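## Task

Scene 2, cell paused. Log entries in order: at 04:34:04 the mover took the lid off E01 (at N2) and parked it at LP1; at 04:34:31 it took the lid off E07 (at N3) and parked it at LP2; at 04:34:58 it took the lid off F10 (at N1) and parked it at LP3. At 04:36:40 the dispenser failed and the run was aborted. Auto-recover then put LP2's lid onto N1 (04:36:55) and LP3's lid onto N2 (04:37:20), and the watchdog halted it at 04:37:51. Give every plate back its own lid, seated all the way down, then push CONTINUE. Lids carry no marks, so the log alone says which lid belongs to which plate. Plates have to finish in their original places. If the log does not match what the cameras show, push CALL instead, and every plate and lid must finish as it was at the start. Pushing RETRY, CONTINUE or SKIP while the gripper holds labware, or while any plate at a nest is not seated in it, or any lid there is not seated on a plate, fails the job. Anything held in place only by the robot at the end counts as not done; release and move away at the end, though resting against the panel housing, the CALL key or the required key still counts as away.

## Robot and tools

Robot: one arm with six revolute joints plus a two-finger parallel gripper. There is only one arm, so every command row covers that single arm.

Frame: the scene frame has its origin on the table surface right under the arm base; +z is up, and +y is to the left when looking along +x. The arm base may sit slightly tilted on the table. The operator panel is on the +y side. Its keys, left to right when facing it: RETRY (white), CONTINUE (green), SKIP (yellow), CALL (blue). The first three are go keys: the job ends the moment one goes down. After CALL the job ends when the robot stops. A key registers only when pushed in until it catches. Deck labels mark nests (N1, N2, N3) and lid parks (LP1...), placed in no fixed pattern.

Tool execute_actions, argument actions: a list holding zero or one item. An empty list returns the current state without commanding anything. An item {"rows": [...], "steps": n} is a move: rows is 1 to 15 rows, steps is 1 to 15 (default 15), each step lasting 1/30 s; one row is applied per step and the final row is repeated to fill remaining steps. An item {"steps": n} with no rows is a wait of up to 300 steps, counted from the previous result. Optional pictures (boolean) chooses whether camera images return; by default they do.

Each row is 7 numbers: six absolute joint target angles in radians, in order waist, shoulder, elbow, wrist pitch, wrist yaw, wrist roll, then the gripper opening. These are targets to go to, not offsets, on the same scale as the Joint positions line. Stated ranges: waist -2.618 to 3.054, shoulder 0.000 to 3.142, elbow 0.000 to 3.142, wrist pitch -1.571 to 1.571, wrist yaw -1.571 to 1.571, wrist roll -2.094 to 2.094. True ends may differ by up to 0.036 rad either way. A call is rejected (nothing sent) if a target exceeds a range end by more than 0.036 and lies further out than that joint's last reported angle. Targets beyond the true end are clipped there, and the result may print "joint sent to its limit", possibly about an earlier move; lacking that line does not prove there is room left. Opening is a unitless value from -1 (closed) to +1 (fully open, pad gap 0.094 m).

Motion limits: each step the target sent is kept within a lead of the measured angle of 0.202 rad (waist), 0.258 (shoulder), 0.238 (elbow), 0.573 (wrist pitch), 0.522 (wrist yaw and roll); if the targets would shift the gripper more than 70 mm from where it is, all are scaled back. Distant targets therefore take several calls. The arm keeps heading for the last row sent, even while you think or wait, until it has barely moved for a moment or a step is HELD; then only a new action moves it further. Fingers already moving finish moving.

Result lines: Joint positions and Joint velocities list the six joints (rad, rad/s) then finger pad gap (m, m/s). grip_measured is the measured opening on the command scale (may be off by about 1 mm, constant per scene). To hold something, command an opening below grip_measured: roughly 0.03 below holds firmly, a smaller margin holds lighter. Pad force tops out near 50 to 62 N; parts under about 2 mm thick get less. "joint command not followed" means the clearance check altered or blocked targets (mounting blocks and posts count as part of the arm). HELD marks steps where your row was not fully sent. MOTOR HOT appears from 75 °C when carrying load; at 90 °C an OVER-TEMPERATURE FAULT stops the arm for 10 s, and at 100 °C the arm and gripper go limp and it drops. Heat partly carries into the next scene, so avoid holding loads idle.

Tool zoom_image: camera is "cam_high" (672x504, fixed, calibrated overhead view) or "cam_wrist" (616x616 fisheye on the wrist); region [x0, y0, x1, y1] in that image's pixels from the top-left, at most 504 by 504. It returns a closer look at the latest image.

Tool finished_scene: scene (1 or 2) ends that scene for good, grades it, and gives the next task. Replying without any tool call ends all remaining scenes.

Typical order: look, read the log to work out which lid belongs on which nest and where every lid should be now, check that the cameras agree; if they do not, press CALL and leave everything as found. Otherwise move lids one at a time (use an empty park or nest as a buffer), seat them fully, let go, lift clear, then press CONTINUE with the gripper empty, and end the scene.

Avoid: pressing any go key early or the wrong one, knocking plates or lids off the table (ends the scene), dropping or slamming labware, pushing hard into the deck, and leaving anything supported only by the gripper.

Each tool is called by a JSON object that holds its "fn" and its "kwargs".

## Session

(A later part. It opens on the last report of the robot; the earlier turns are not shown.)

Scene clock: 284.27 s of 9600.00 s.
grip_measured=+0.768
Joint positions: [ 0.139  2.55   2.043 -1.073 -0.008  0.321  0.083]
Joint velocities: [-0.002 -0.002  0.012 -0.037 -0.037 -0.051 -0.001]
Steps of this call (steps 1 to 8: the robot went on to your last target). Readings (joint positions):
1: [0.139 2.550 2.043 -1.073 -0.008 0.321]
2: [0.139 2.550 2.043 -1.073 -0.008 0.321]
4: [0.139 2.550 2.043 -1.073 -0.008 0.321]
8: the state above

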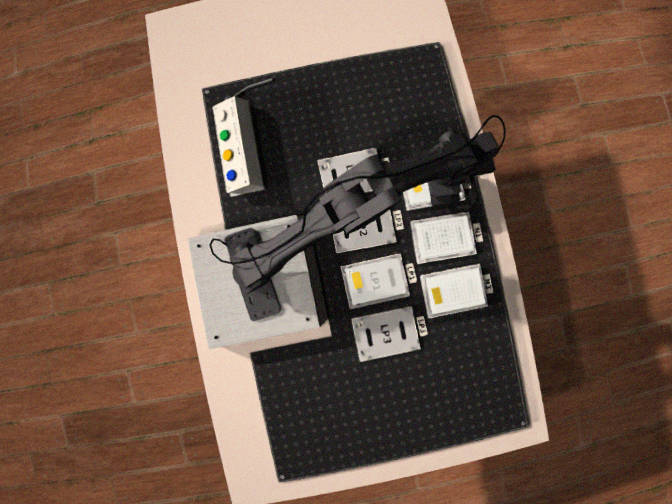

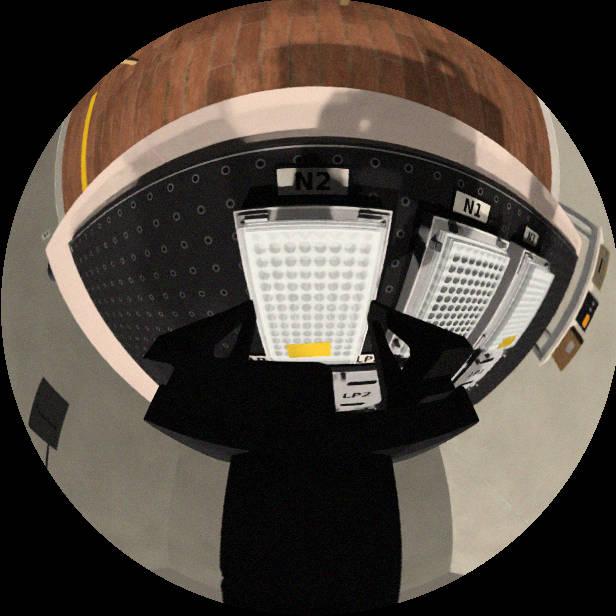

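{"fn": "execute_actions", "kwargs": {"actions": [{"rows": [[0.139,2.546,2.052,-1.073,-0.006,0.323,0.73],[0.139,2.546,2.062,-1.078,-0.006,0.323,0.73],[0.139,2.546,2.070,-1.086,-0.006,0.323,0.73],[0.139,2.546,2.077,-1.094,-0.006,0.323,0.73],[0.139,2.546,2.084,-1.102,-0.006,0.323,0.73],[0.139,2.546,2.091,-1.111,-0.006,0.323,0.73],[0.139,2.546,2.098,-1.120,-0.006,0.323,0.73],[0.139,2.546,2.105,-1.129,-0.006,0.323,0.73],[0.139,2.546,2.112,-1.138,-0.006,0.323,0.73],[0.139,2.546,2.118,-1.146,-0.006,0.323,0.73],[0.139,2.546,2.123,-1.153,-0.006,0.323,0.73],[0.139,2.546,2.126,-1.158,-0.006,0.323,0.73],[0.139,2.546,2.127,-1.160,-0.006,0.323,0.73]], "steps": 15}]}}

{"fn": "execute_actions", "kwargs": {"actions": [{"rows": [[0.139,2.535,2.110,-1.158,-0.006,0.321,0.73],[0.139,2.522,2.100,-1.156,-0.006,0.321,0.73],[0.139,2.510,2.100,-1.154,-0.006,0.321,0.73],[0.1378,2.498,2.100,-1.150,-0.006,0.3198,0.73],[0.1341,2.486,2.087,-1.145,-0.006,0.3163,0.73],[0.1282,2.474,2.076,-1.139,-0.006,0.3105,0.73],[0.1199,2.462,2.064,-1.132,-0.006,0.3025,0.73],[0.1096,2.451,2.050,-1.125,-0.006,0.2925,0.73],[0.0973,2.441,2.036,-1.118,-0.006,0.2806,0.73],[0.0832,2.432,2.022,-1.111,-0.006,0.2670,0.73],[0.0678,2.425,2.008,-1.104,-0.006,0.252,0.73],[0.0510,2.420,1.994,-1.097,-0.006,0.2358,0.73],[0.0334,2.417,1.981,-1.090,-0.006,0.2187,0.73],[0.0151,2.415,1.969,-1.084,-0.006,0.2010,0.73],[-0.0035,2.415,1.959,-1.079,-0.006,0.183,0.73]], "steps": 15}], "pictures": false}}

{"fn": "execute_actions", "kwargs": {"actions": [{"rows": [[-0.0221,2.415,1.951,-1.075,-0.006,0.1650,0.73],[-0.0404,2.415,1.946,-1.072,-0.006,0.1473,0.73],[-0.0580,2.415,1.943,-1.070,-0.006,0.1302,0.73],[-0.0748,2.415,1.943,-1.070,-0.006,0.114,0.73],[-0.0902,2.415,1.943,-1.070,-0.006,0.0990,0.73],[-0.1043,2.415,1.943,-1.070,-0.006,0.0854,0.73],[-0.1166,2.415,1.943,-1.070,-0.006,0.0735,0.73],[-0.1269,2.415,1.943,-1.070,-0.006,0.0635,0.73],[-0.1352,2.415,1.943,-1.070,-0.006,0.0555,0.73],[-0.1411,2.415,1.943,-1.070,-0.006,0.0497,0.73],[-0.1448,2.415,1.943,-1.070,-0.006,0.0462,0.73],[-0.146,2.415,1.943,-1.070,-0.006,0.045,0.73]], "steps": 15}], "pictures": false}}

{"fn": "execute_actions", "kwargs": {"actions": [{"steps": 12}]}}

{"fn": "zoom_image", "kwargs": {"camera": "cam_wrist", "region": [200, 200, 430, 370]}}

Scene clock: 308.77 s of 9600.00 s.
grip_measured=+0.768
Joint positions: [ 0.139  2.55   2.101 -1.129 -0.008  0.321  0.083]
Joint velocities: [-0.007 -0.002  0.007 -0.095  0.022  0.022  0.001]
Steps of this call (steps 1 to 15: the robot went on to your last target; steps 16 to 90: nothing new was sent; then 21.00 s passed at rest; steps 91 to 105: all 15 steps of this action). Readings (joint positions):
91: [0.139 2.550 2.043 -1.073 -0.008 0.321]
92: [0.139 2.550 2.043 -1.073 -0.008 0.321]
94: [0.139 2.550 2.043 -1.074 -0.008 0.321]
98: [0.139 2.550 2.062 -1.094 -0.008 0.321]
105: the state above

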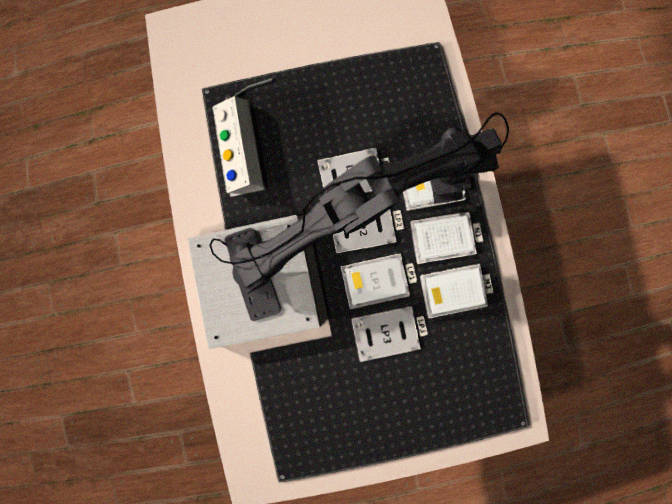

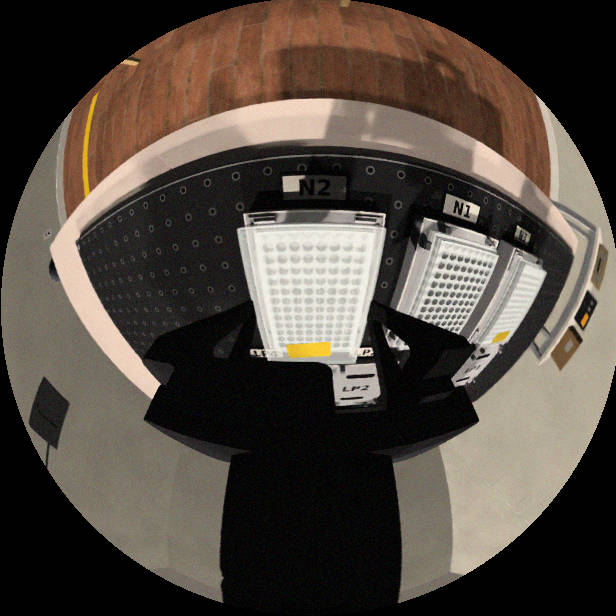

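Scene clock: 309.27 s of 9600.00 s.
grip_measured=+0.768
Joint positions: [ 0.051  2.441  1.993 -1.114 -0.01   0.246  0.083]
Joint velocities: [-0.598 -0.125 -0.291  0.125 -0.037 -0.418 -0.   ]
Steps of this call (steps 1 to 15: all 15 steps of this action). Readings (joint positions):
1: [0.139 2.550 2.101 -1.131 -0.008 0.321]
2: [0.139 2.550 2.101 -1.134 -0.008 0.321]
4: [0.139 2.550 2.101 -1.137 -0.008 0.321]
8: [0.136 2.519 2.073 -1.137 -0.008 0.315]
15: the state above

Scene clock: 309.77 s of 9600.00 s.
grip_measured=+0.768
Joint positions: [-0.153  2.437  1.948 -1.088 -0.006  0.069  0.083]
Joint velocities: [ 0.007  0.002 -0.012  0.007 -0.037 -0.125  0.001]
Steps of this call (steps 1 to 15: all 15 steps of this action). Readings (joint positions):
1: [0.030 2.438 1.983 -1.109 -0.010 0.232]
2: [0.007 2.437 1.974 -1.104 -0.010 0.217]
4: [-0.038 2.437 1.958 -1.096 -0.010 0.186]
8: [-0.112 2.437 1.948 -1.094 -0.008 0.127]
15: the state above

Scene clock: 310.17 s of 9600.00 s.
grip_measured=+0.768
Joint positions: [-0.151  2.437  1.948 -1.088 -0.006  0.052  0.083]
Joint velocities: [-0.002 -0.002 -0.002 -0.051 -0.037  0.081 -0.   ]
Steps of this call (steps 1 to 12: the robot went on to your last target). Readings (joint positions):
1: [-0.152 2.437 1.948 -1.088 -0.006 0.065]
2: [-0.152 2.437 1.948 -1.088 -0.006 0.062]
4: [-0.151 2.437 1.948 -1.088 -0.006 0.058]
8: [-0.151 2.437 1.948 -1.088 -0.006 0.054]
12: the state above

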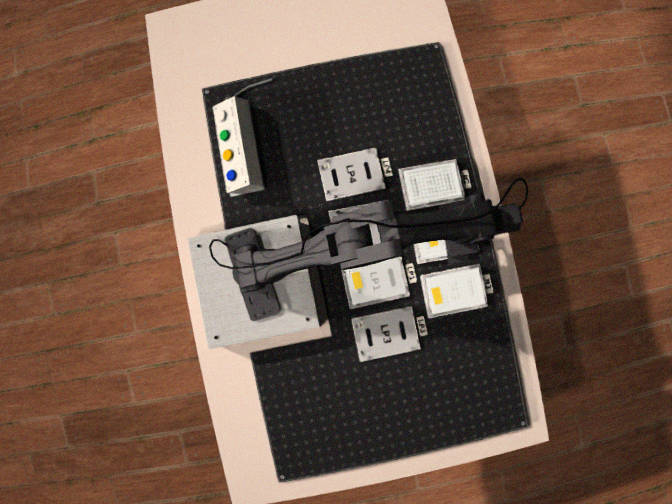

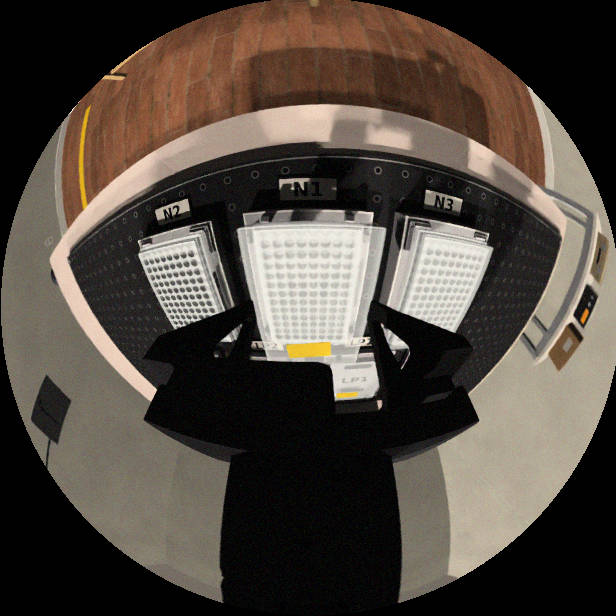

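Region (200, 200, 430, 370) of cam_wrist's 616x616 image, scaled by 2.191, with more detail than that image has; it fills the top 373 rows of this view, and the rest is white.

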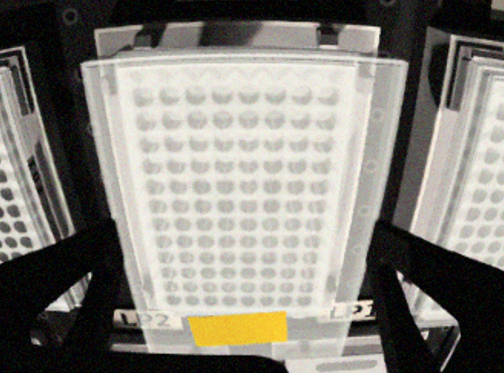

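{"fn": "execute_actions", "kwargs": {"actions": [{"rows": [[-0.147,2.430,1.940,-1.070,-0.006,0.047,0.73],[-0.143,2.438,1.935,-1.069,-0.006,0.047,0.73],[-0.140,2.443,1.931,-1.067,-0.006,0.047,0.73],[-0.138,2.446,1.927,-1.064,-0.006,0.047,0.73],[-0.1365,2.448,1.923,-1.061,-0.006,0.047,0.73],[-0.1355,2.450,1.920,-1.058,-0.006,0.047,0.73],[-0.1355,2.451,1.917,-1.055,-0.006,0.047,0.73],[-0.1355,2.452,1.914,-1.052,-0.006,0.047,0.73],[-0.1355,2.452,1.911,-1.049,-0.006,0.047,0.73],[-0.1355,2.452,1.909,-1.046,-0.006,0.047,0.73],[-0.1355,2.452,1.908,-1.044,-0.006,0.047,0.73],[-0.1355,2.452,1.907,-1.043,-0.006,0.047,0.73]], "steps": 15}], "pictures": false}}

{"fn": "execute_actions", "kwargs": {"actions": [{"steps": 15}]}}

{"fn": "zoom_image", "kwargs": {"camera": "cam_wrist", "region": [200, 200, 430, 370]}}

Scene clock: 316.00 s of 9600.00 s.
grip_measured=+0.768
Joint positions: [-0.143  2.449  1.914 -1.066 -0.006  0.051  0.083]
Joint velocities: [-0.012  0.027 -0.022 -0.037  0.007  0.022  0.   ]
Steps of this call (steps 1 to 30: the robot went on to your last target; steps 31 to 90: nothing new was sent; then 2.33 s passed at rest; steps 91 to 105: all 15 steps of this action). Readings (joint positions):
91: [-0.151 2.437 1.948 -1.088 -0.006 0.051]
92: [-0.151 2.437 1.948 -1.088 -0.006 0.051]
94: [-0.151 2.437 1.946 -1.085 -0.006 0.051]
98: [-0.147 2.437 1.929 -1.077 -0.006 0.051]
105: the state above

Scene clock: 316.50 s of 9600.00 s.
grip_measured=+0.768
Joint positions: [-0.143  2.45   1.913 -1.06  -0.006  0.051  0.083]
Joint velocities: [-0.007  0.007 -0.007 -0.037  0.007  0.095 -0.001]
Steps of this call (steps 1 to 15: the robot went on to your last target). Readings (joint positions):
1: [-0.143 2.450 1.914 -1.065 -0.006 0.051]
2: [-0.143 2.450 1.913 -1.065 -0.006 0.051]
4: [-0.143 2.450 1.913 -1.064 -0.006 0.051]
8: [-0.143 2.450 1.913 -1.062 -0.006 0.051]
15: the state above
The arm was judged still, so your last target was given up. Only a new action makes it travel on or press farther. Fingers that are still opening or closing keep moving.

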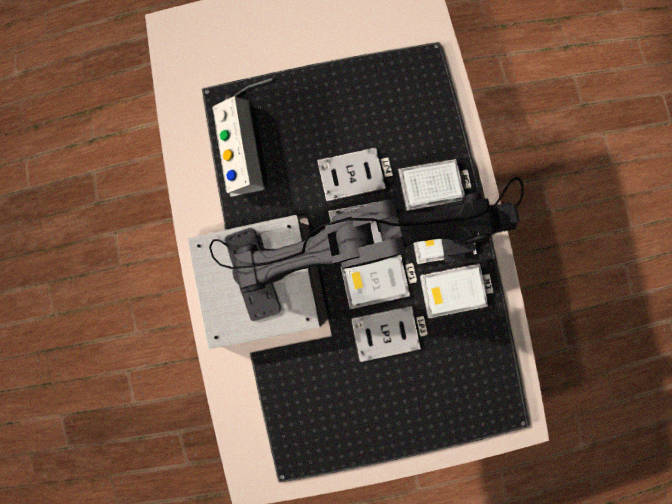

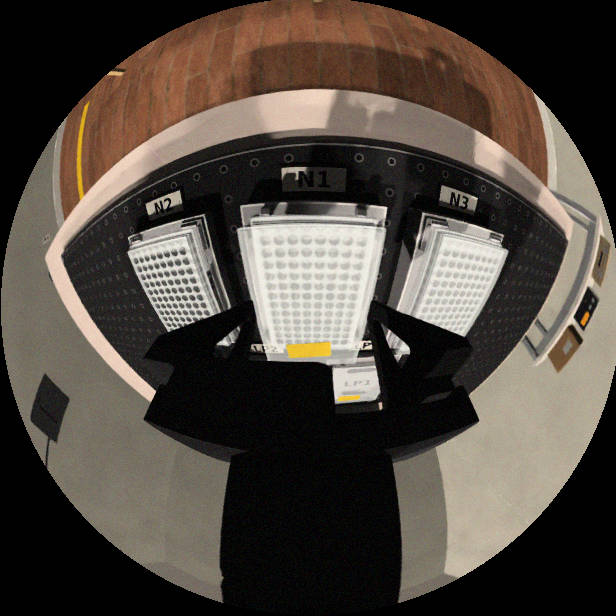

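Region (200, 200, 430, 370) of cam_wrist's 616x616 image, scaled by 2.191, with more detail than that image has; it fills the top 373 rows of this view, and the rest is white.

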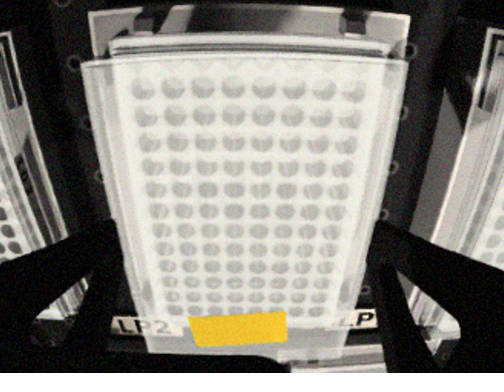

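{"fn": "execute_actions", "kwargs": {"actions": [{"rows": [[-0.140,2.452,1.910,-1.040,-0.004,0.056,0.73],[-0.140,2.452,1.910,-1.036,-0.003,0.060,0.73],[-0.140,2.452,1.910,-1.032,-0.002,0.064,0.73],[-0.140,2.452,1.910,-1.029,-0.002,0.066,0.73],[-0.140,2.452,1.910,-1.028,-0.002,0.066,0.73],[-0.140,2.452,1.910,-1.028,-0.002,0.066,0.73],[-0.140,2.455,1.910,-1.028,-0.002,0.066,0.73],[-0.140,2.458,1.910,-1.028,-0.002,0.066,0.73],[-0.140,2.461,1.910,-1.027,-0.002,0.066,0.73],[-0.140,2.463,1.910,-1.025,-0.002,0.066,0.73],[-0.140,2.464,1.910,-1.023,-0.002,0.066,0.73],[-0.140,2.464,1.910,-1.022,-0.002,0.066,0.73]], "steps": 15}], "pictures": false}}

{"fn": "execute_actions", "kwargs": {"actions": [{"steps": 15}]}}

{"fn": "zoom_image", "kwargs": {"camera": "cam_wrist", "region": [200, 200, 430, 370]}}

Scene clock: 326.97 s of 9600.00 s.
grip_measured=+0.768
Joint positions: [-0.143  2.45   1.913 -1.042 -0.006  0.06   0.083]
Joint velocities: [-0.002  0.002  0.002 -0.081 -0.051  0.022 -0.   ]
Steps of this call (steps 1 to 90: nothing new was sent; then 6.97 s passed at rest; steps 91 to 105: all 15 steps of this action). Readings (joint positions):
91: [-0.143 2.450 1.913 -1.060 -0.006 0.051]
92: [-0.143 2.450 1.913 -1.059 -0.006 0.052]
94: [-0.143 2.450 1.913 -1.056 -0.006 0.054]
98: [-0.143 2.450 1.913 -1.049 -0.006 0.058]
105: the state above

Scene clock: 327.47 s of 9600.00 s.
grip_measured=+0.768
Joint positions: [-0.143  2.45   1.913 -1.04  -0.006  0.06   0.083]
Joint velocities: [-0.022 -0.002  0.007 -0.095  0.007 -0.007 -0.001]
Steps of this call (steps 1 to 15: the robot went on to your last target). Readings (joint positions):
1: [-0.143 2.450 1.913 -1.042 -0.006 0.060]
2: [-0.143 2.450 1.913 -1.041 -0.006 0.060]
4: [-0.143 2.450 1.913 -1.041 -0.006 0.060]
8: [-0.143 2.450 1.913 -1.040 -0.006 0.060]
15: the state above
The arm was judged still, so your last target was given up. Only a new action makes it travel on or press farther. Fingers that are still opening or closing keep moving.

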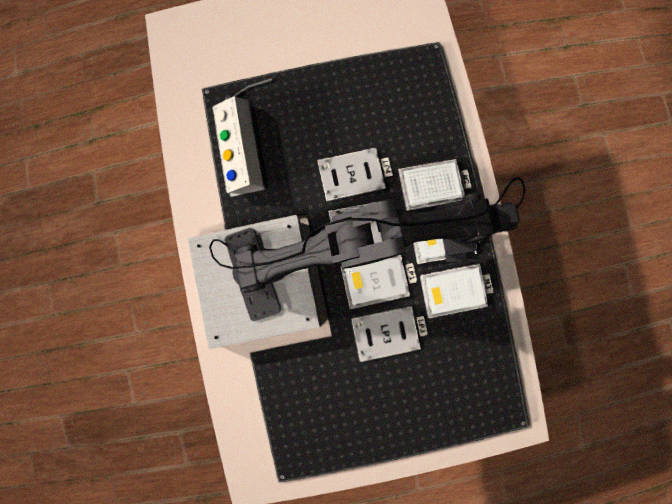

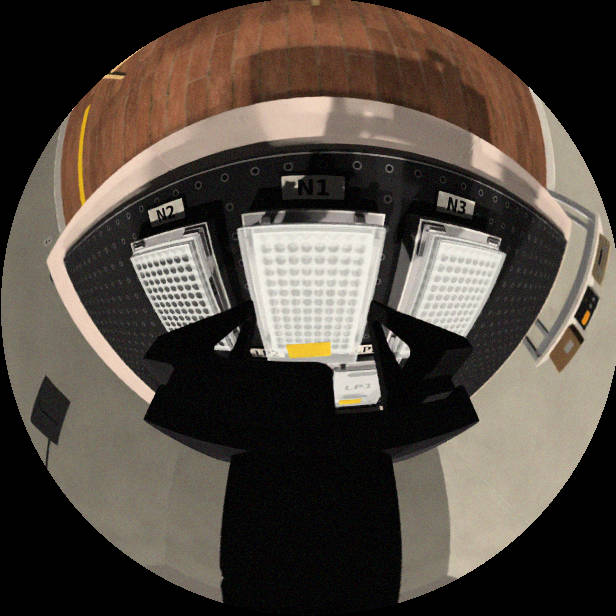

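Region (200, 200, 430, 370) of cam_wrist's 616x616 image, scaled by 2.191, with more detail than that image has; it fills the top 373 rows of this view, and the rest is white.

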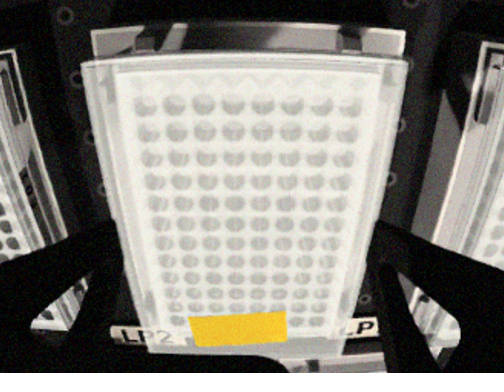

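{"fn": "execute_actions", "kwargs": {"actions": [{"rows": [[-0.140,2.464,1.910,-1.024,0.001,0.064,0.73],[-0.140,2.465,1.910,-1.024,0.003,0.064,0.73],[-0.140,2.466,1.910,-1.024,0.005,0.064,0.73],[-0.140,2.467,1.910,-1.024,0.005,0.064,0.73],[-0.140,2.468,1.910,-1.024,0.005,0.064,0.73],[-0.140,2.469,1.910,-1.024,0.005,0.064,0.73],[-0.140,2.469,1.910,-1.024,0.005,0.064,0.73],[-0.140,2.469,1.910,-1.024,0.005,0.064,0.73],[-0.140,2.469,1.910,-1.024,0.005,0.064,0.73],[-0.140,2.469,1.910,-1.024,0.005,0.064,0.73]], "steps": 15}], "pictures": false}}

{"fn": "execute_actions", "kwargs": {"actions": [{"steps": 10}]}}

{"fn": "zoom_image", "kwargs": {"camera": "cam_wrist", "region": [200, 200, 430, 370]}}

Scene clock: 333.53 s of 9600.00 s.
grip_measured=+0.768
Joint positions: [-0.143  2.467  1.913 -1.039 -0.003  0.06   0.083]
Joint velocities: [ 0.002 -0.007  0.012 -0.051 -0.022 -0.007  0.   ]
Steps of this call (steps 1 to 90: nothing new was sent; then 2.57 s passed at rest; steps 91 to 105: all 15 steps of this action). Readings (joint positions):
91: [-0.143 2.450 1.913 -1.040 -0.006 0.060]
92: [-0.143 2.450 1.913 -1.040 -0.006 0.060]
94: [-0.143 2.450 1.913 -1.040 -0.005 0.060]
98: [-0.143 2.457 1.913 -1.039 -0.003 0.060]
105: the state above

Scene clock: 333.87 s of 9600.00 s.
grip_measured=+0.768
Joint positions: [-0.143  2.467  1.913 -1.039 -0.003  0.06   0.083]
Joint velocities: [-0.012  0.017 -0.002  0.007 -0.125  0.081  0.   ]
Steps of this call (steps 1 to 10: the robot went on to your last target). Readings (joint positions):
1: [-0.143 2.467 1.913 -1.039 -0.003 0.060]
2: [-0.143 2.467 1.913 -1.039 -0.003 0.060]
4: [-0.143 2.467 1.913 -1.039 -0.003 0.060]
8: [-0.143 2.467 1.913 -1.039 -0.003 0.060]
10: the state above

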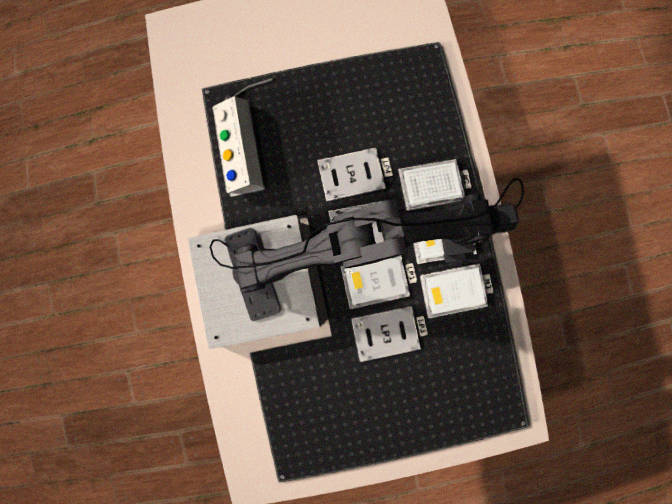

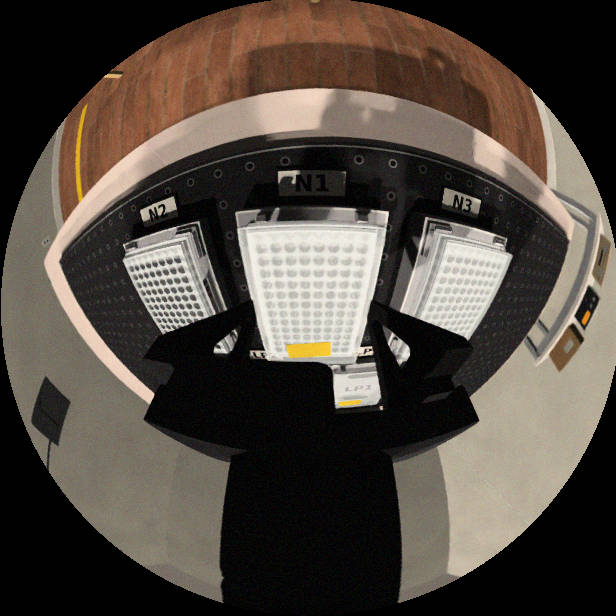

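Region (200, 200, 430, 370) of cam_wrist's 616x616 image, scaled by 2.191, with more detail than that image has; it fills the top 373 rows of this view, and the rest is white.

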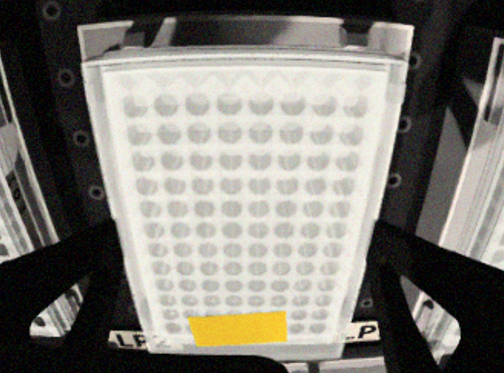

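{"fn": "execute_actions", "kwargs": {"actions": [{"rows": [[-0.140,2.467,1.903,-1.023,0.003,0.064,0.73],[-0.140,2.467,1.899,-1.022,0.003,0.064,0.73],[-0.140,2.467,1.896,-1.019,0.003,0.064,0.73],[-0.140,2.467,1.893,-1.015,0.003,0.064,0.73],[-0.140,2.467,1.890,-1.011,0.003,0.064,0.73],[-0.140,2.467,1.887,-1.007,0.003,0.064,0.73],[-0.140,2.467,1.884,-1.003,0.003,0.064,0.73],[-0.140,2.467,1.881,-0.999,0.003,0.064,0.73],[-0.140,2.467,1.879,-0.995,0.003,0.064,0.73],[-0.140,2.467,1.877,-0.991,0.003,0.064,0.73],[-0.140,2.467,1.875,-0.987,0.003,0.064,0.73],[-0.140,2.467,1.874,-0.984,0.003,0.064,0.73],[-0.140,2.467,1.874,-0.982,0.003,0.064,0.73]], "steps": 15}], "pictures": false}}

{"fn": "execute_actions", "kwargs": {"actions": [{"steps": 12}]}}

{"fn": "zoom_image", "kwargs": {"camera": "cam_wrist", "region": [200, 200, 430, 370]}}

Scene clock: 338.97 s of 9600.00 s.
grip_measured=+0.768
Joint positions: [-0.143  2.467  1.888 -1.015 -0.002  0.06   0.083]
Joint velocities: [-0.002 -0.017  0.002 -0.037  0.051  0.051  0.   ]
Steps of this call (steps 1 to 15: the robot went on to your last target; steps 16 to 90: nothing new was sent; then 1.60 s passed at rest; steps 91 to 105: all 15 steps of this action). Readings (joint positions):
91: [-0.143 2.467 1.913 -1.039 -0.003 0.060]
92: [-0.143 2.467 1.913 -1.039 -0.003 0.060]
94: [-0.143 2.467 1.910 -1.036 -0.003 0.060]
98: [-0.143 2.467 1.895 -1.025 -0.003 0.060]
105: the state above

Scene clock: 339.37 s of 9600.00 s.
grip_measured=+0.768
Joint positions: [-0.143  2.467  1.888 -1.015 -0.002  0.06   0.083]
Joint velocities: [-0.007 -0.002 -0.007 -0.022 -0.007 -0.037  0.   ]
Steps of this call (steps 1 to 12: the robot went on to your last target). Readings (joint positions):
1: [-0.143 2.467 1.888 -1.015 -0.002 0.060]
2: [-0.143 2.467 1.888 -1.015 -0.002 0.060]
4: [-0.143 2.467 1.888 -1.015 -0.002 0.060]
8: [-0.143 2.467 1.888 -1.015 -0.002 0.060]
12: the state above

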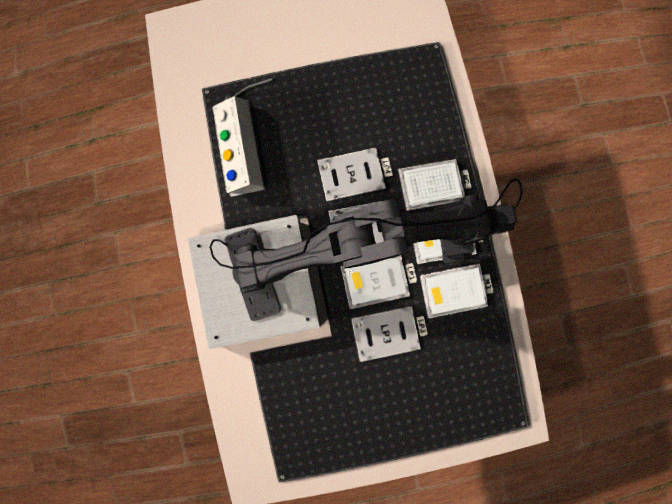

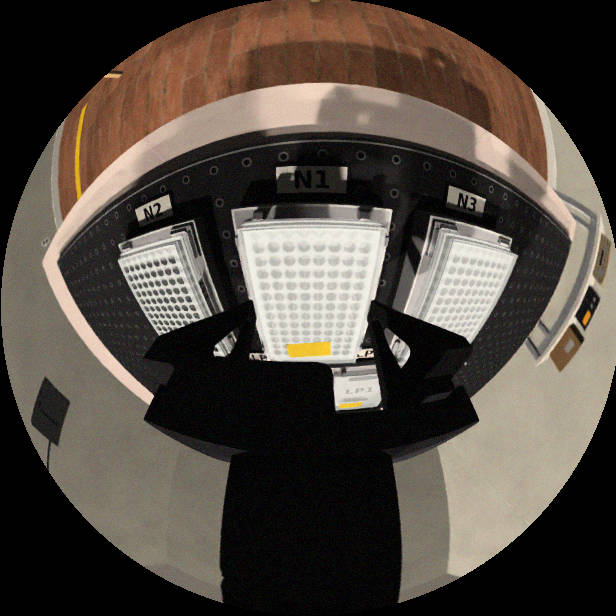

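Region (200, 200, 430, 370) of cam_wrist's 616x616 image, scaled by 2.191, with more detail than that image has; it fills the top 373 rows of this view, and the rest is white.

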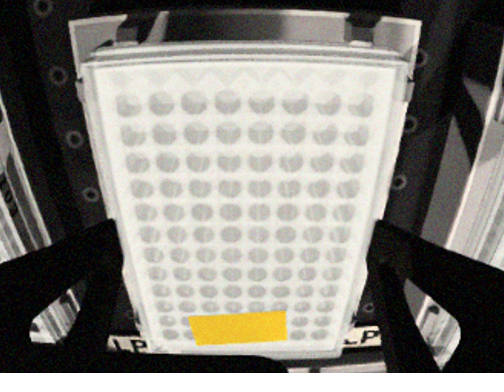

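{"fn": "execute_actions", "kwargs": {"actions": [{"rows": [[-0.143,2.465,1.880,-1.000,0.0,0.062,0.74],[-0.143,2.465,1.884,-1.006,0.0,0.062,0.75],[-0.143,2.465,1.888,-1.012,0.0,0.062,0.77],[-0.143,2.465,1.888,-1.015,0.0,0.062,0.79],[-0.143,2.465,1.888,-1.015,0.0,0.062,0.82],[-0.143,2.465,1.888,-1.015,0.0,0.062,0.85],[-0.143,2.465,1.888,-1.015,0.0,0.062,0.88],[-0.143,2.465,1.888,-1.015,0.0,0.062,0.91],[-0.143,2.465,1.888,-1.015,0.0,0.062,0.94],[-0.143,2.465,1.888,-1.015,0.0,0.062,0.96],[-0.143,2.465,1.888,-1.015,0.0,0.062,0.98]], "steps": 15}]}}

{"fn": "zoom_image", "kwargs": {"camera": "cam_wrist", "region": [200, 200, 430, 370]}}

Scene clock: 343.43 s of 9600.00 s.
grip_measured=+0.978
Joint positions: [-0.143  2.467  1.888 -1.016 -0.002  0.06   0.093]
Joint velocities: [-0.007 -0.007 -0.007  0.081 -0.022  0.007  0.   ]
Steps of this call (steps 1 to 15: the robot went on to your last target; steps 16 to 90: nothing new was sent; then 0.57 s passed at rest; steps 91 to 105: all 15 steps of this action). Readings (joint positions):
91: [-0.143 2.467 1.888 -1.015 -0.002 0.060]
92: [-0.143 2.467 1.888 -1.015 -0.002 0.060]
94: [-0.143 2.467 1.888 -1.016 -0.002 0.060]
98: [-0.143 2.467 1.888 -1.016 -0.002 0.060]
105: the state above

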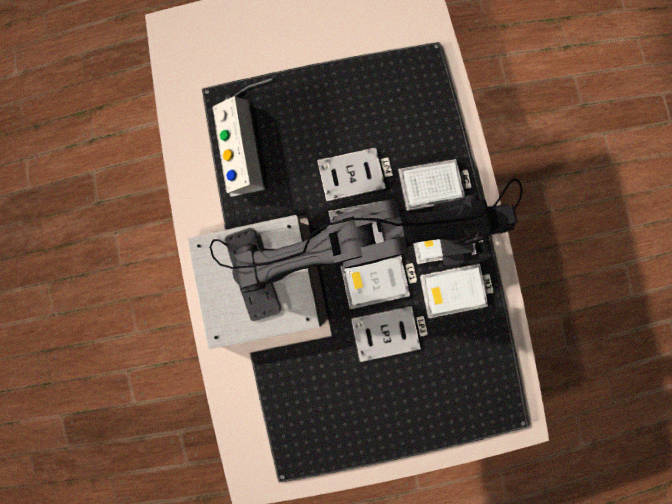

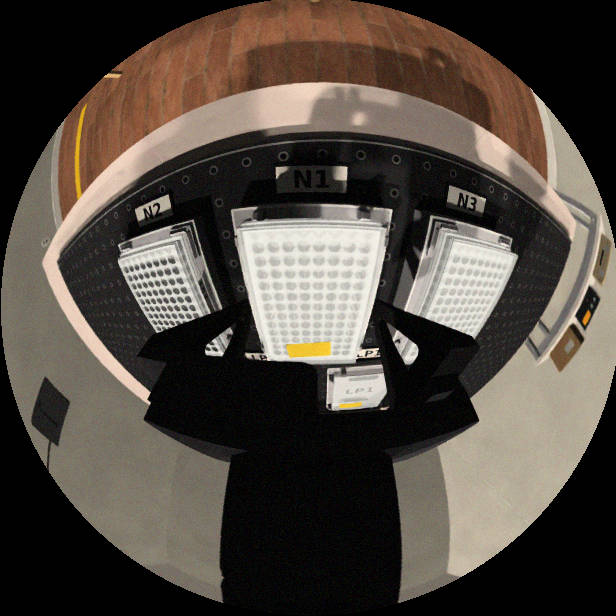

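Region (200, 200, 430, 370) of cam_wrist's 616x616 image, scaled by 2.191, with more detail than that image has; it fills the top 373 rows of this view, and the rest is white.

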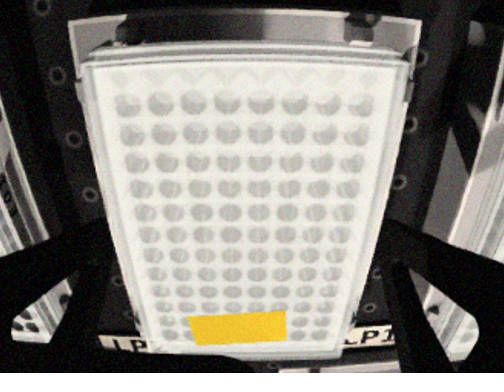

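{"fn": "execute_actions", "kwargs": {"actions": [{"rows": [[-0.143,2.452,1.888,-1.016,0.0,0.060,0.98],[-0.143,2.440,1.888,-1.016,0.0,0.060,0.98],[-0.143,2.430,1.886,-1.016,0.0,0.060,0.98],[-0.143,2.4227,1.882,-1.014,0.0,0.060,0.98],[-0.143,2.4159,1.876,-1.012,0.0,0.060,0.98],[-0.143,2.4077,1.868,-1.008,0.0,0.060,0.98],[-0.143,2.398,1.857,-1.004,0.0,0.060,0.98],[-0.143,2.387,1.844,-1.000,0.0,0.060,0.98],[-0.143,2.3746,1.830,-0.996,0.0,0.060,0.98],[-0.143,2.3611,1.815,-0.992,0.0,0.060,0.98],[-0.143,2.3463,1.798,-0.989,0.0,0.060,0.98],[-0.143,2.3305,1.781,-0.986,0.0,0.060,0.98],[-0.1436,2.3135,1.763,-0.984,0.0,0.0594,0.98],[-0.1453,2.2957,1.744,-0.983,0.0,0.0575,0.98],[-0.1482,2.277,1.7245,-0.983,0.0,0.0543,0.98]], "steps": 15}], "pictures": false}}

{"fn": "execute_actions", "kwargs": {"actions": [{"rows": [[-0.1523,2.2575,1.7052,-0.983,0.0,0.0500,0.98],[-0.1573,2.2374,1.6852,-0.982,0.0,0.0445,0.98],[-0.1634,2.2166,1.6647,-0.980,0.0,0.0379,0.98],[-0.1705,2.1955,1.6401,-0.975,0.0,0.0303,0.98],[-0.1784,2.1745,1.6014,-0.9625,0.0,0.0218,0.98],[-0.1871,2.1530,1.5625,-0.9454,0.0,0.0124,0.98],[-0.1965,2.1312,1.5230,-0.928,0.0,0.0023,0.98],[-0.2065,2.1095,1.4837,-0.9107,0.0,-0.0085,0.98],[-0.2169,2.0877,1.4443,-0.8934,0.0,-0.0198,0.98],[-0.2278,2.0662,1.4053,-0.8762,0.0,-0.0315,0.98],[-0.2388,2.0449,1.3666,-0.8591,0.0,-0.0434,0.98],[-0.25,2.0241,1.3288,-0.8424,0.0,-0.0555,0.98],[-0.2612,2.0036,1.2917,-0.8261,0.0,-0.0676,0.98],[-0.2722,1.9838,1.2557,-0.8102,0.0,-0.0795,0.98],[-0.2831,1.9646,1.2184,-0.7924,0.0,-0.0912,0.98]], "steps": 15}], "pictures": false}}

{"fn": "execute_actions", "kwargs": {"actions": [{"rows": [[-0.2935,1.9462,1.1809,-0.7736,0.0,-0.1025,0.98],[-0.3035,1.9287,1.1452,-0.7557,0.0,-0.1133,0.98],[-0.3129,1.9120,1.1112,-0.7387,0.0,-0.1234,0.98],[-0.3216,1.8965,1.0793,-0.7226,0.0,-0.1328,0.98],[-0.3295,1.8820,1.0498,-0.7079,0.0,-0.1413,0.98],[-0.3366,1.8688,1.0225,-0.6941,0.0,-0.1489,0.98],[-0.3427,1.8567,0.9978,-0.6818,0.0,-0.1555,0.98],[-0.3477,1.8460,0.9756,-0.6706,0.0,-0.1610,0.98],[-0.3518,1.8366,0.9562,-0.6609,0.0,-0.1653,0.98],[-0.3547,1.8287,0.9397,-0.6526,0.0,-0.1685,0.98],[-0.3564,1.8221,0.9260,-0.6457,0.0,-0.1704,0.98],[-0.357,1.8169,0.9153,-0.6404,0.0,-0.171,0.98],[-0.357,1.8131,0.9077,-0.6366,0.0,-0.171,0.98],[-0.357,1.8108,0.9030,-0.6342,0.0,-0.171,0.98],[-0.357,1.810,0.9015,-0.6335,0.0,-0.171,0.98]], "steps": 15}], "pictures": false}}

{"fn": "execute_actions", "kwargs": {"actions": [{"steps": 15}]}}

{"fn": "zoom_image", "kwargs": {"camera": "cam_wrist", "region": [200, 200, 430, 370]}}

Scene clock: 371.00 s of 9600.00 s.
grip_measured=+0.979
Joint positions: [-0.143  2.345  1.763 -1.003 -0.002  0.06   0.093]
Joint velocities: [-0.002 -0.505 -0.51   0.125 -0.051 -0.037  0.002]
Steps of this call (steps 1 to 15: the robot went on to your last target; steps 16 to 90: nothing new was sent; then 24.07 s passed at rest; steps 91 to 105: all 15 steps of this action). Readings (joint positions):
91: [-0.143 2.467 1.888 -1.016 -0.002 0.060]
92: [-0.143 2.467 1.888 -1.016 -0.002 0.060]
94: [-0.143 2.467 1.888 -1.016 -0.002 0.060]
98: [-0.143 2.448 1.868 -1.014 -0.002 0.060]
105: the state above

Scene clock: 371.50 s of 9600.00 s.
grip_measured=+0.979
Joint positions: [-0.26   2.028  1.288 -0.871 -0.002 -0.039  0.093]
Joint velocities: [-0.335 -0.53  -1.106  0.403 -0.051 -0.3   -0.   ]
Steps of this call (steps 1 to 15: all 15 steps of this action). Readings (joint positions):
1: [-0.143 2.326 1.744 -1.002 -0.002 0.060]
2: [-0.143 2.306 1.725 -1.001 -0.002 0.058]
4: [-0.146 2.265 1.685 -0.998 -0.002 0.052]
8: [-0.174 2.170 1.561 -0.963 -0.002 0.028]
15: the state above

Scene clock: 372.00 s of 9600.00 s.
grip_measured=+0.979
Joint positions: [-0.35   1.846  0.915 -0.687 -0.002 -0.154  0.093]
Joint velocities: [ 0.007 -0.071 -0.154  0.139  0.037 -0.11  -0.   ]
Steps of this call (steps 1 to 15: all 15 steps of this action). Readings (joint positions):
1: [-0.271 2.011 1.250 -0.856 -0.002 -0.050]
2: [-0.282 1.992 1.212 -0.841 -0.002 -0.061]
4: [-0.302 1.957 1.141 -0.810 -0.002 -0.082]
8: [-0.332 1.897 1.022 -0.753 -0.002 -0.120]
15: the state above

Scene clock: 372.50 s of 9600.00 s.
grip_measured=+0.979
Joint positions: [-0.35   1.842  0.909 -0.652 -0.002 -0.164  0.093]
Joint velocities: [ 0.002  0.007 -0.007  0.066 -0.007 -0.022  0.001]
Steps of this call (steps 1 to 15: the robot went on to your last target). Readings (joint positions):
1: [-0.350 1.844 0.911 -0.682 -0.002 -0.157]
2: [-0.350 1.843 0.910 -0.677 -0.002 -0.158]
4: [-0.350 1.843 0.909 -0.669 -0.002 -0.161]
8: [-0.350 1.842 0.909 -0.657 -0.002 -0.163]
15: the state above

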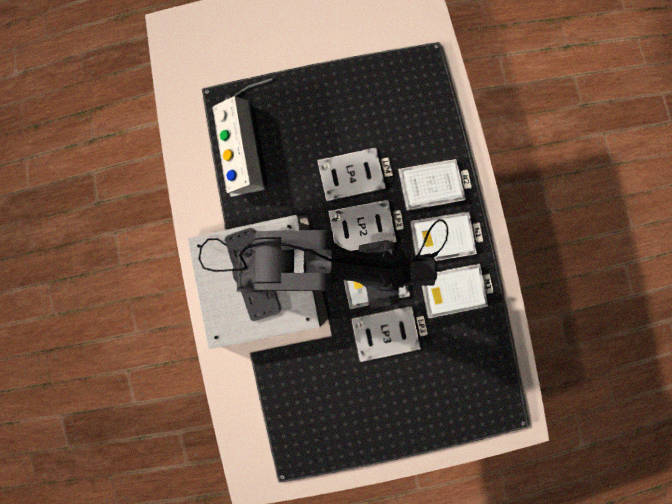

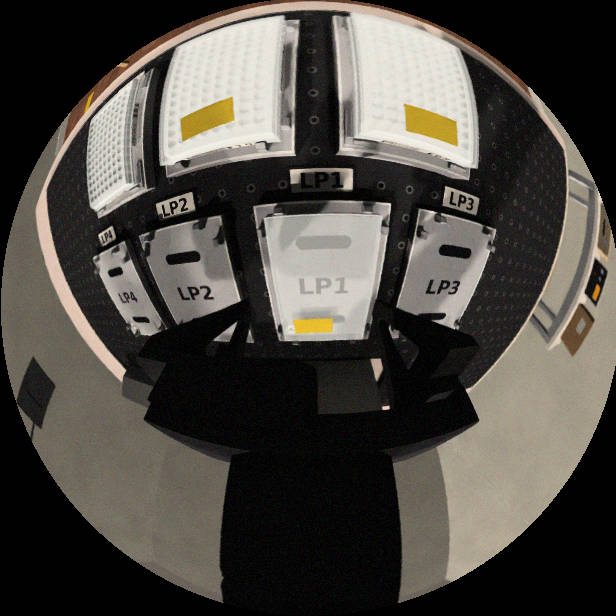

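Region (200, 200, 430, 370) of cam_wrist's 616x616 image, scaled by 2.191, with more detail than that image has; it fills the top 373 rows of this view, and the rest is white.

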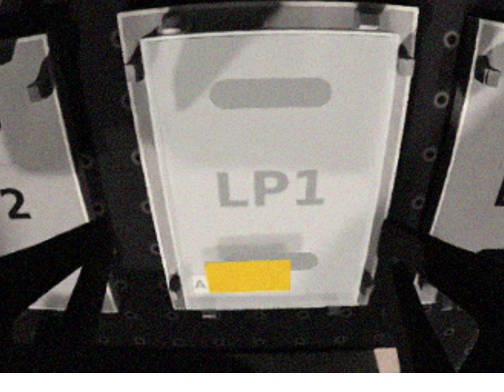

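{"fn": "execute_actions", "kwargs": {"actions": [{"rows": [[-0.356,1.835,0.905,-0.634,0.0,-0.172,0.98],[-0.362,1.848,0.905,-0.630,0.0,-0.178,0.98],[-0.367,1.858,0.905,-0.624,0.0,-0.185,0.98],[-0.372,1.867,0.905,-0.616,0.0,-0.192,0.98],[-0.376,1.876,0.905,-0.607,0.0,-0.199,0.98],[-0.379,1.884,0.905,-0.598,0.0,-0.205,0.98],[-0.381,1.892,0.905,-0.589,0.0,-0.210,0.98],[-0.382,1.899,0.905,-0.580,0.0,-0.213,0.98],[-0.382,1.905,0.905,-0.572,0.0,-0.215,0.98],[-0.382,1.909,0.905,-0.565,0.0,-0.215,0.98],[-0.382,1.912,0.905,-0.560,0.0,-0.215,0.98],[-0.382,1.914,0.905,-0.557,0.0,-0.215,0.98],[-0.382,1.915,0.905,-0.555,0.0,-0.215,0.98]], "steps": 15}], "pictures": false}}

{"fn": "execute_actions", "kwargs": {"actions": [{"steps": 15}]}}

{"fn": "zoom_image", "kwargs": {"camera": "cam_wrist", "region": [200, 200, 430, 370]}}

Scene clock: 384.40 s of 9600.00 s.
grip_measured=+0.979
Joint positions: [-0.375  1.907  0.909 -0.587 -0.002 -0.205  0.093]
Joint velocities: [-0.007 -0.022 -0.012 -0.007 -0.051 -0.037  0.   ]
Steps of this call (steps 1 to 15: the robot went on to your last target; steps 16 to 90: nothing new was sent; then 8.40 s passed at rest; steps 91 to 105: all 15 steps of this action). Readings (joint positions):
91: [-0.350 1.842 0.909 -0.651 -0.002 -0.165]
92: [-0.350 1.842 0.909 -0.651 -0.002 -0.166]
94: [-0.353 1.843 0.909 -0.648 -0.002 -0.172]
98: [-0.370 1.869 0.909 -0.624 -0.002 -0.189]
105: the state above

Scene clock: 384.90 s of 9600.00 s.
grip_measured=+0.979
Joint positions: [-0.375  1.907  0.909 -0.573 -0.002 -0.209  0.093]
Joint velocities: [ 0.007  0.017 -0.002  0.051 -0.007 -0.022 -0.   ]
Steps of this call (steps 1 to 15: the robot went on to your last target). Readings (joint positions):
1: [-0.375 1.907 0.909 -0.584 -0.002 -0.206]
2: [-0.375 1.907 0.909 -0.581 -0.002 -0.206]
4: [-0.375 1.907 0.909 -0.578 -0.002 -0.207]
8: [-0.375 1.907 0.909 -0.574 -0.002 -0.208]
15: the state above

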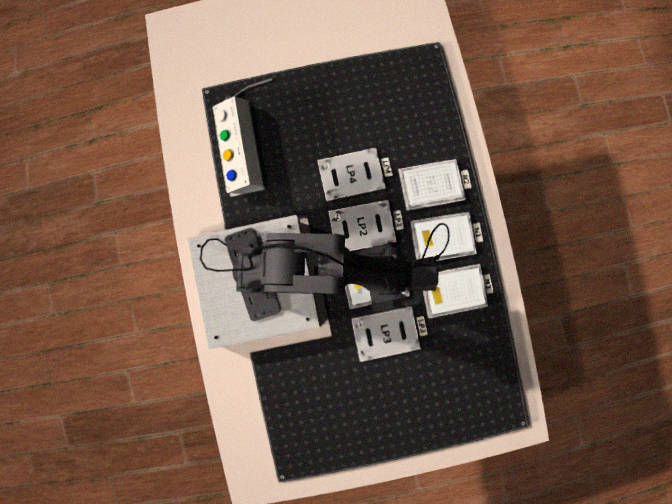

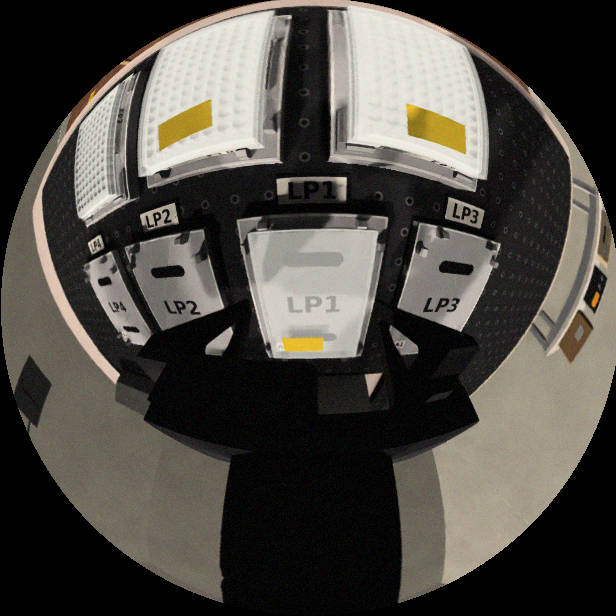

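Region (200, 200, 430, 370) of cam_wrist's 616x616 image, scaled by 2.191, with more detail than that image has; it fills the top 373 rows of this view, and the rest is white.

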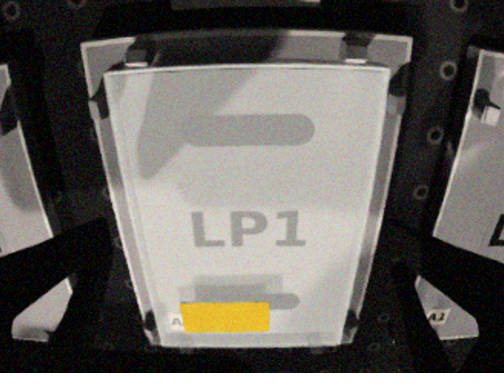

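{"fn": "execute_actions", "kwargs": {"actions": [{"rows": [[-0.378,1.917,0.900,-0.553,0.0,-0.217,0.98],[-0.378,1.920,0.896,-0.549,0.0,-0.220,0.98],[-0.378,1.923,0.893,-0.544,0.0,-0.223,0.98],[-0.378,1.926,0.890,-0.539,0.0,-0.225,0.98],[-0.378,1.928,0.887,-0.534,0.0,-0.225,0.98],[-0.378,1.930,0.885,-0.529,0.0,-0.225,0.98],[-0.378,1.932,0.883,-0.524,0.0,-0.225,0.98],[-0.378,1.933,0.881,-0.520,0.0,-0.225,0.98],[-0.378,1.934,0.880,-0.518,0.0,-0.225,0.98],[-0.378,1.934,0.880,-0.517,0.0,-0.225,0.98]], "steps": 15}], "pictures": false}}

{"fn": "execute_actions", "kwargs": {"actions": [{"steps": 15}]}}

{"fn": "zoom_image", "kwargs": {"camera": "cam_wrist", "region": [200, 200, 430, 370]}}

Scene clock: 393.37 s of 9600.00 s.
grip_measured=+0.979
Joint positions: [-0.375  1.925  0.889 -0.541 -0.002 -0.219  0.093]
Joint velocities: [ 0.007  0.002 -0.002  0.081  0.007 -0.007  0.001]
Steps of this call (steps 1 to 15: the robot went on to your last target; steps 16 to 90: nothing new was sent; then 4.97 s passed at rest; steps 91 to 105: all 15 steps of this action). Readings (joint positions):
91: [-0.375 1.907 0.909 -0.573 -0.002 -0.209]
92: [-0.375 1.907 0.909 -0.572 -0.002 -0.210]
94: [-0.375 1.907 0.909 -0.568 -0.002 -0.213]
98: [-0.375 1.912 0.899 -0.552 -0.002 -0.216]
105: the state above

Scene clock: 393.87 s of 9600.00 s.
grip_measured=+0.979
Joint positions: [-0.375  1.925  0.889 -0.535 -0.002 -0.219  0.093]
Joint velocities: [-0.002 -0.002 -0.002  0.051  0.007  0.037 -0.   ]
Steps of this call (steps 1 to 15: the robot went on to your last target). Readings (joint positions):
1: [-0.375 1.925 0.889 -0.539 -0.002 -0.219]
2: [-0.375 1.925 0.889 -0.538 -0.002 -0.219]
4: [-0.375 1.925 0.889 -0.537 -0.002 -0.219]
8: [-0.375 1.925 0.889 -0.536 -0.002 -0.219]
15: the state above
The arm was judged still, so your last target was given up. Only a new action makes it travel on or press farther. Fingers that are still opening or closing keep moving.

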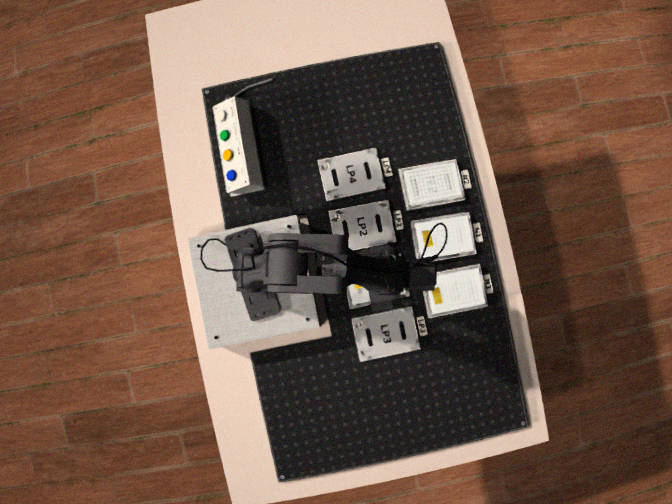

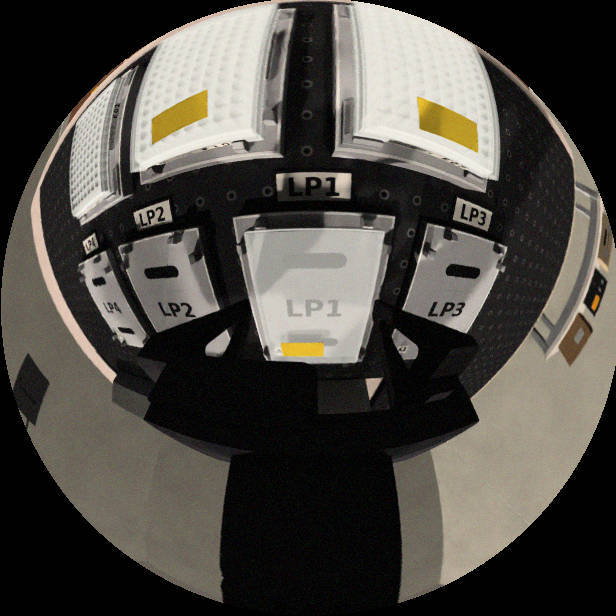

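Region (200, 200, 430, 370) of cam_wrist's 616x616 image, scaled by 2.191, with more detail than that image has; it fills the top 373 rows of this view, and the rest is white.

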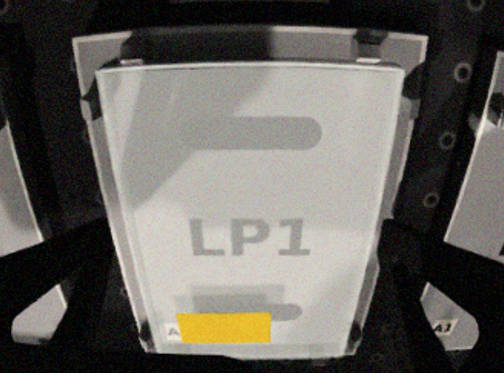

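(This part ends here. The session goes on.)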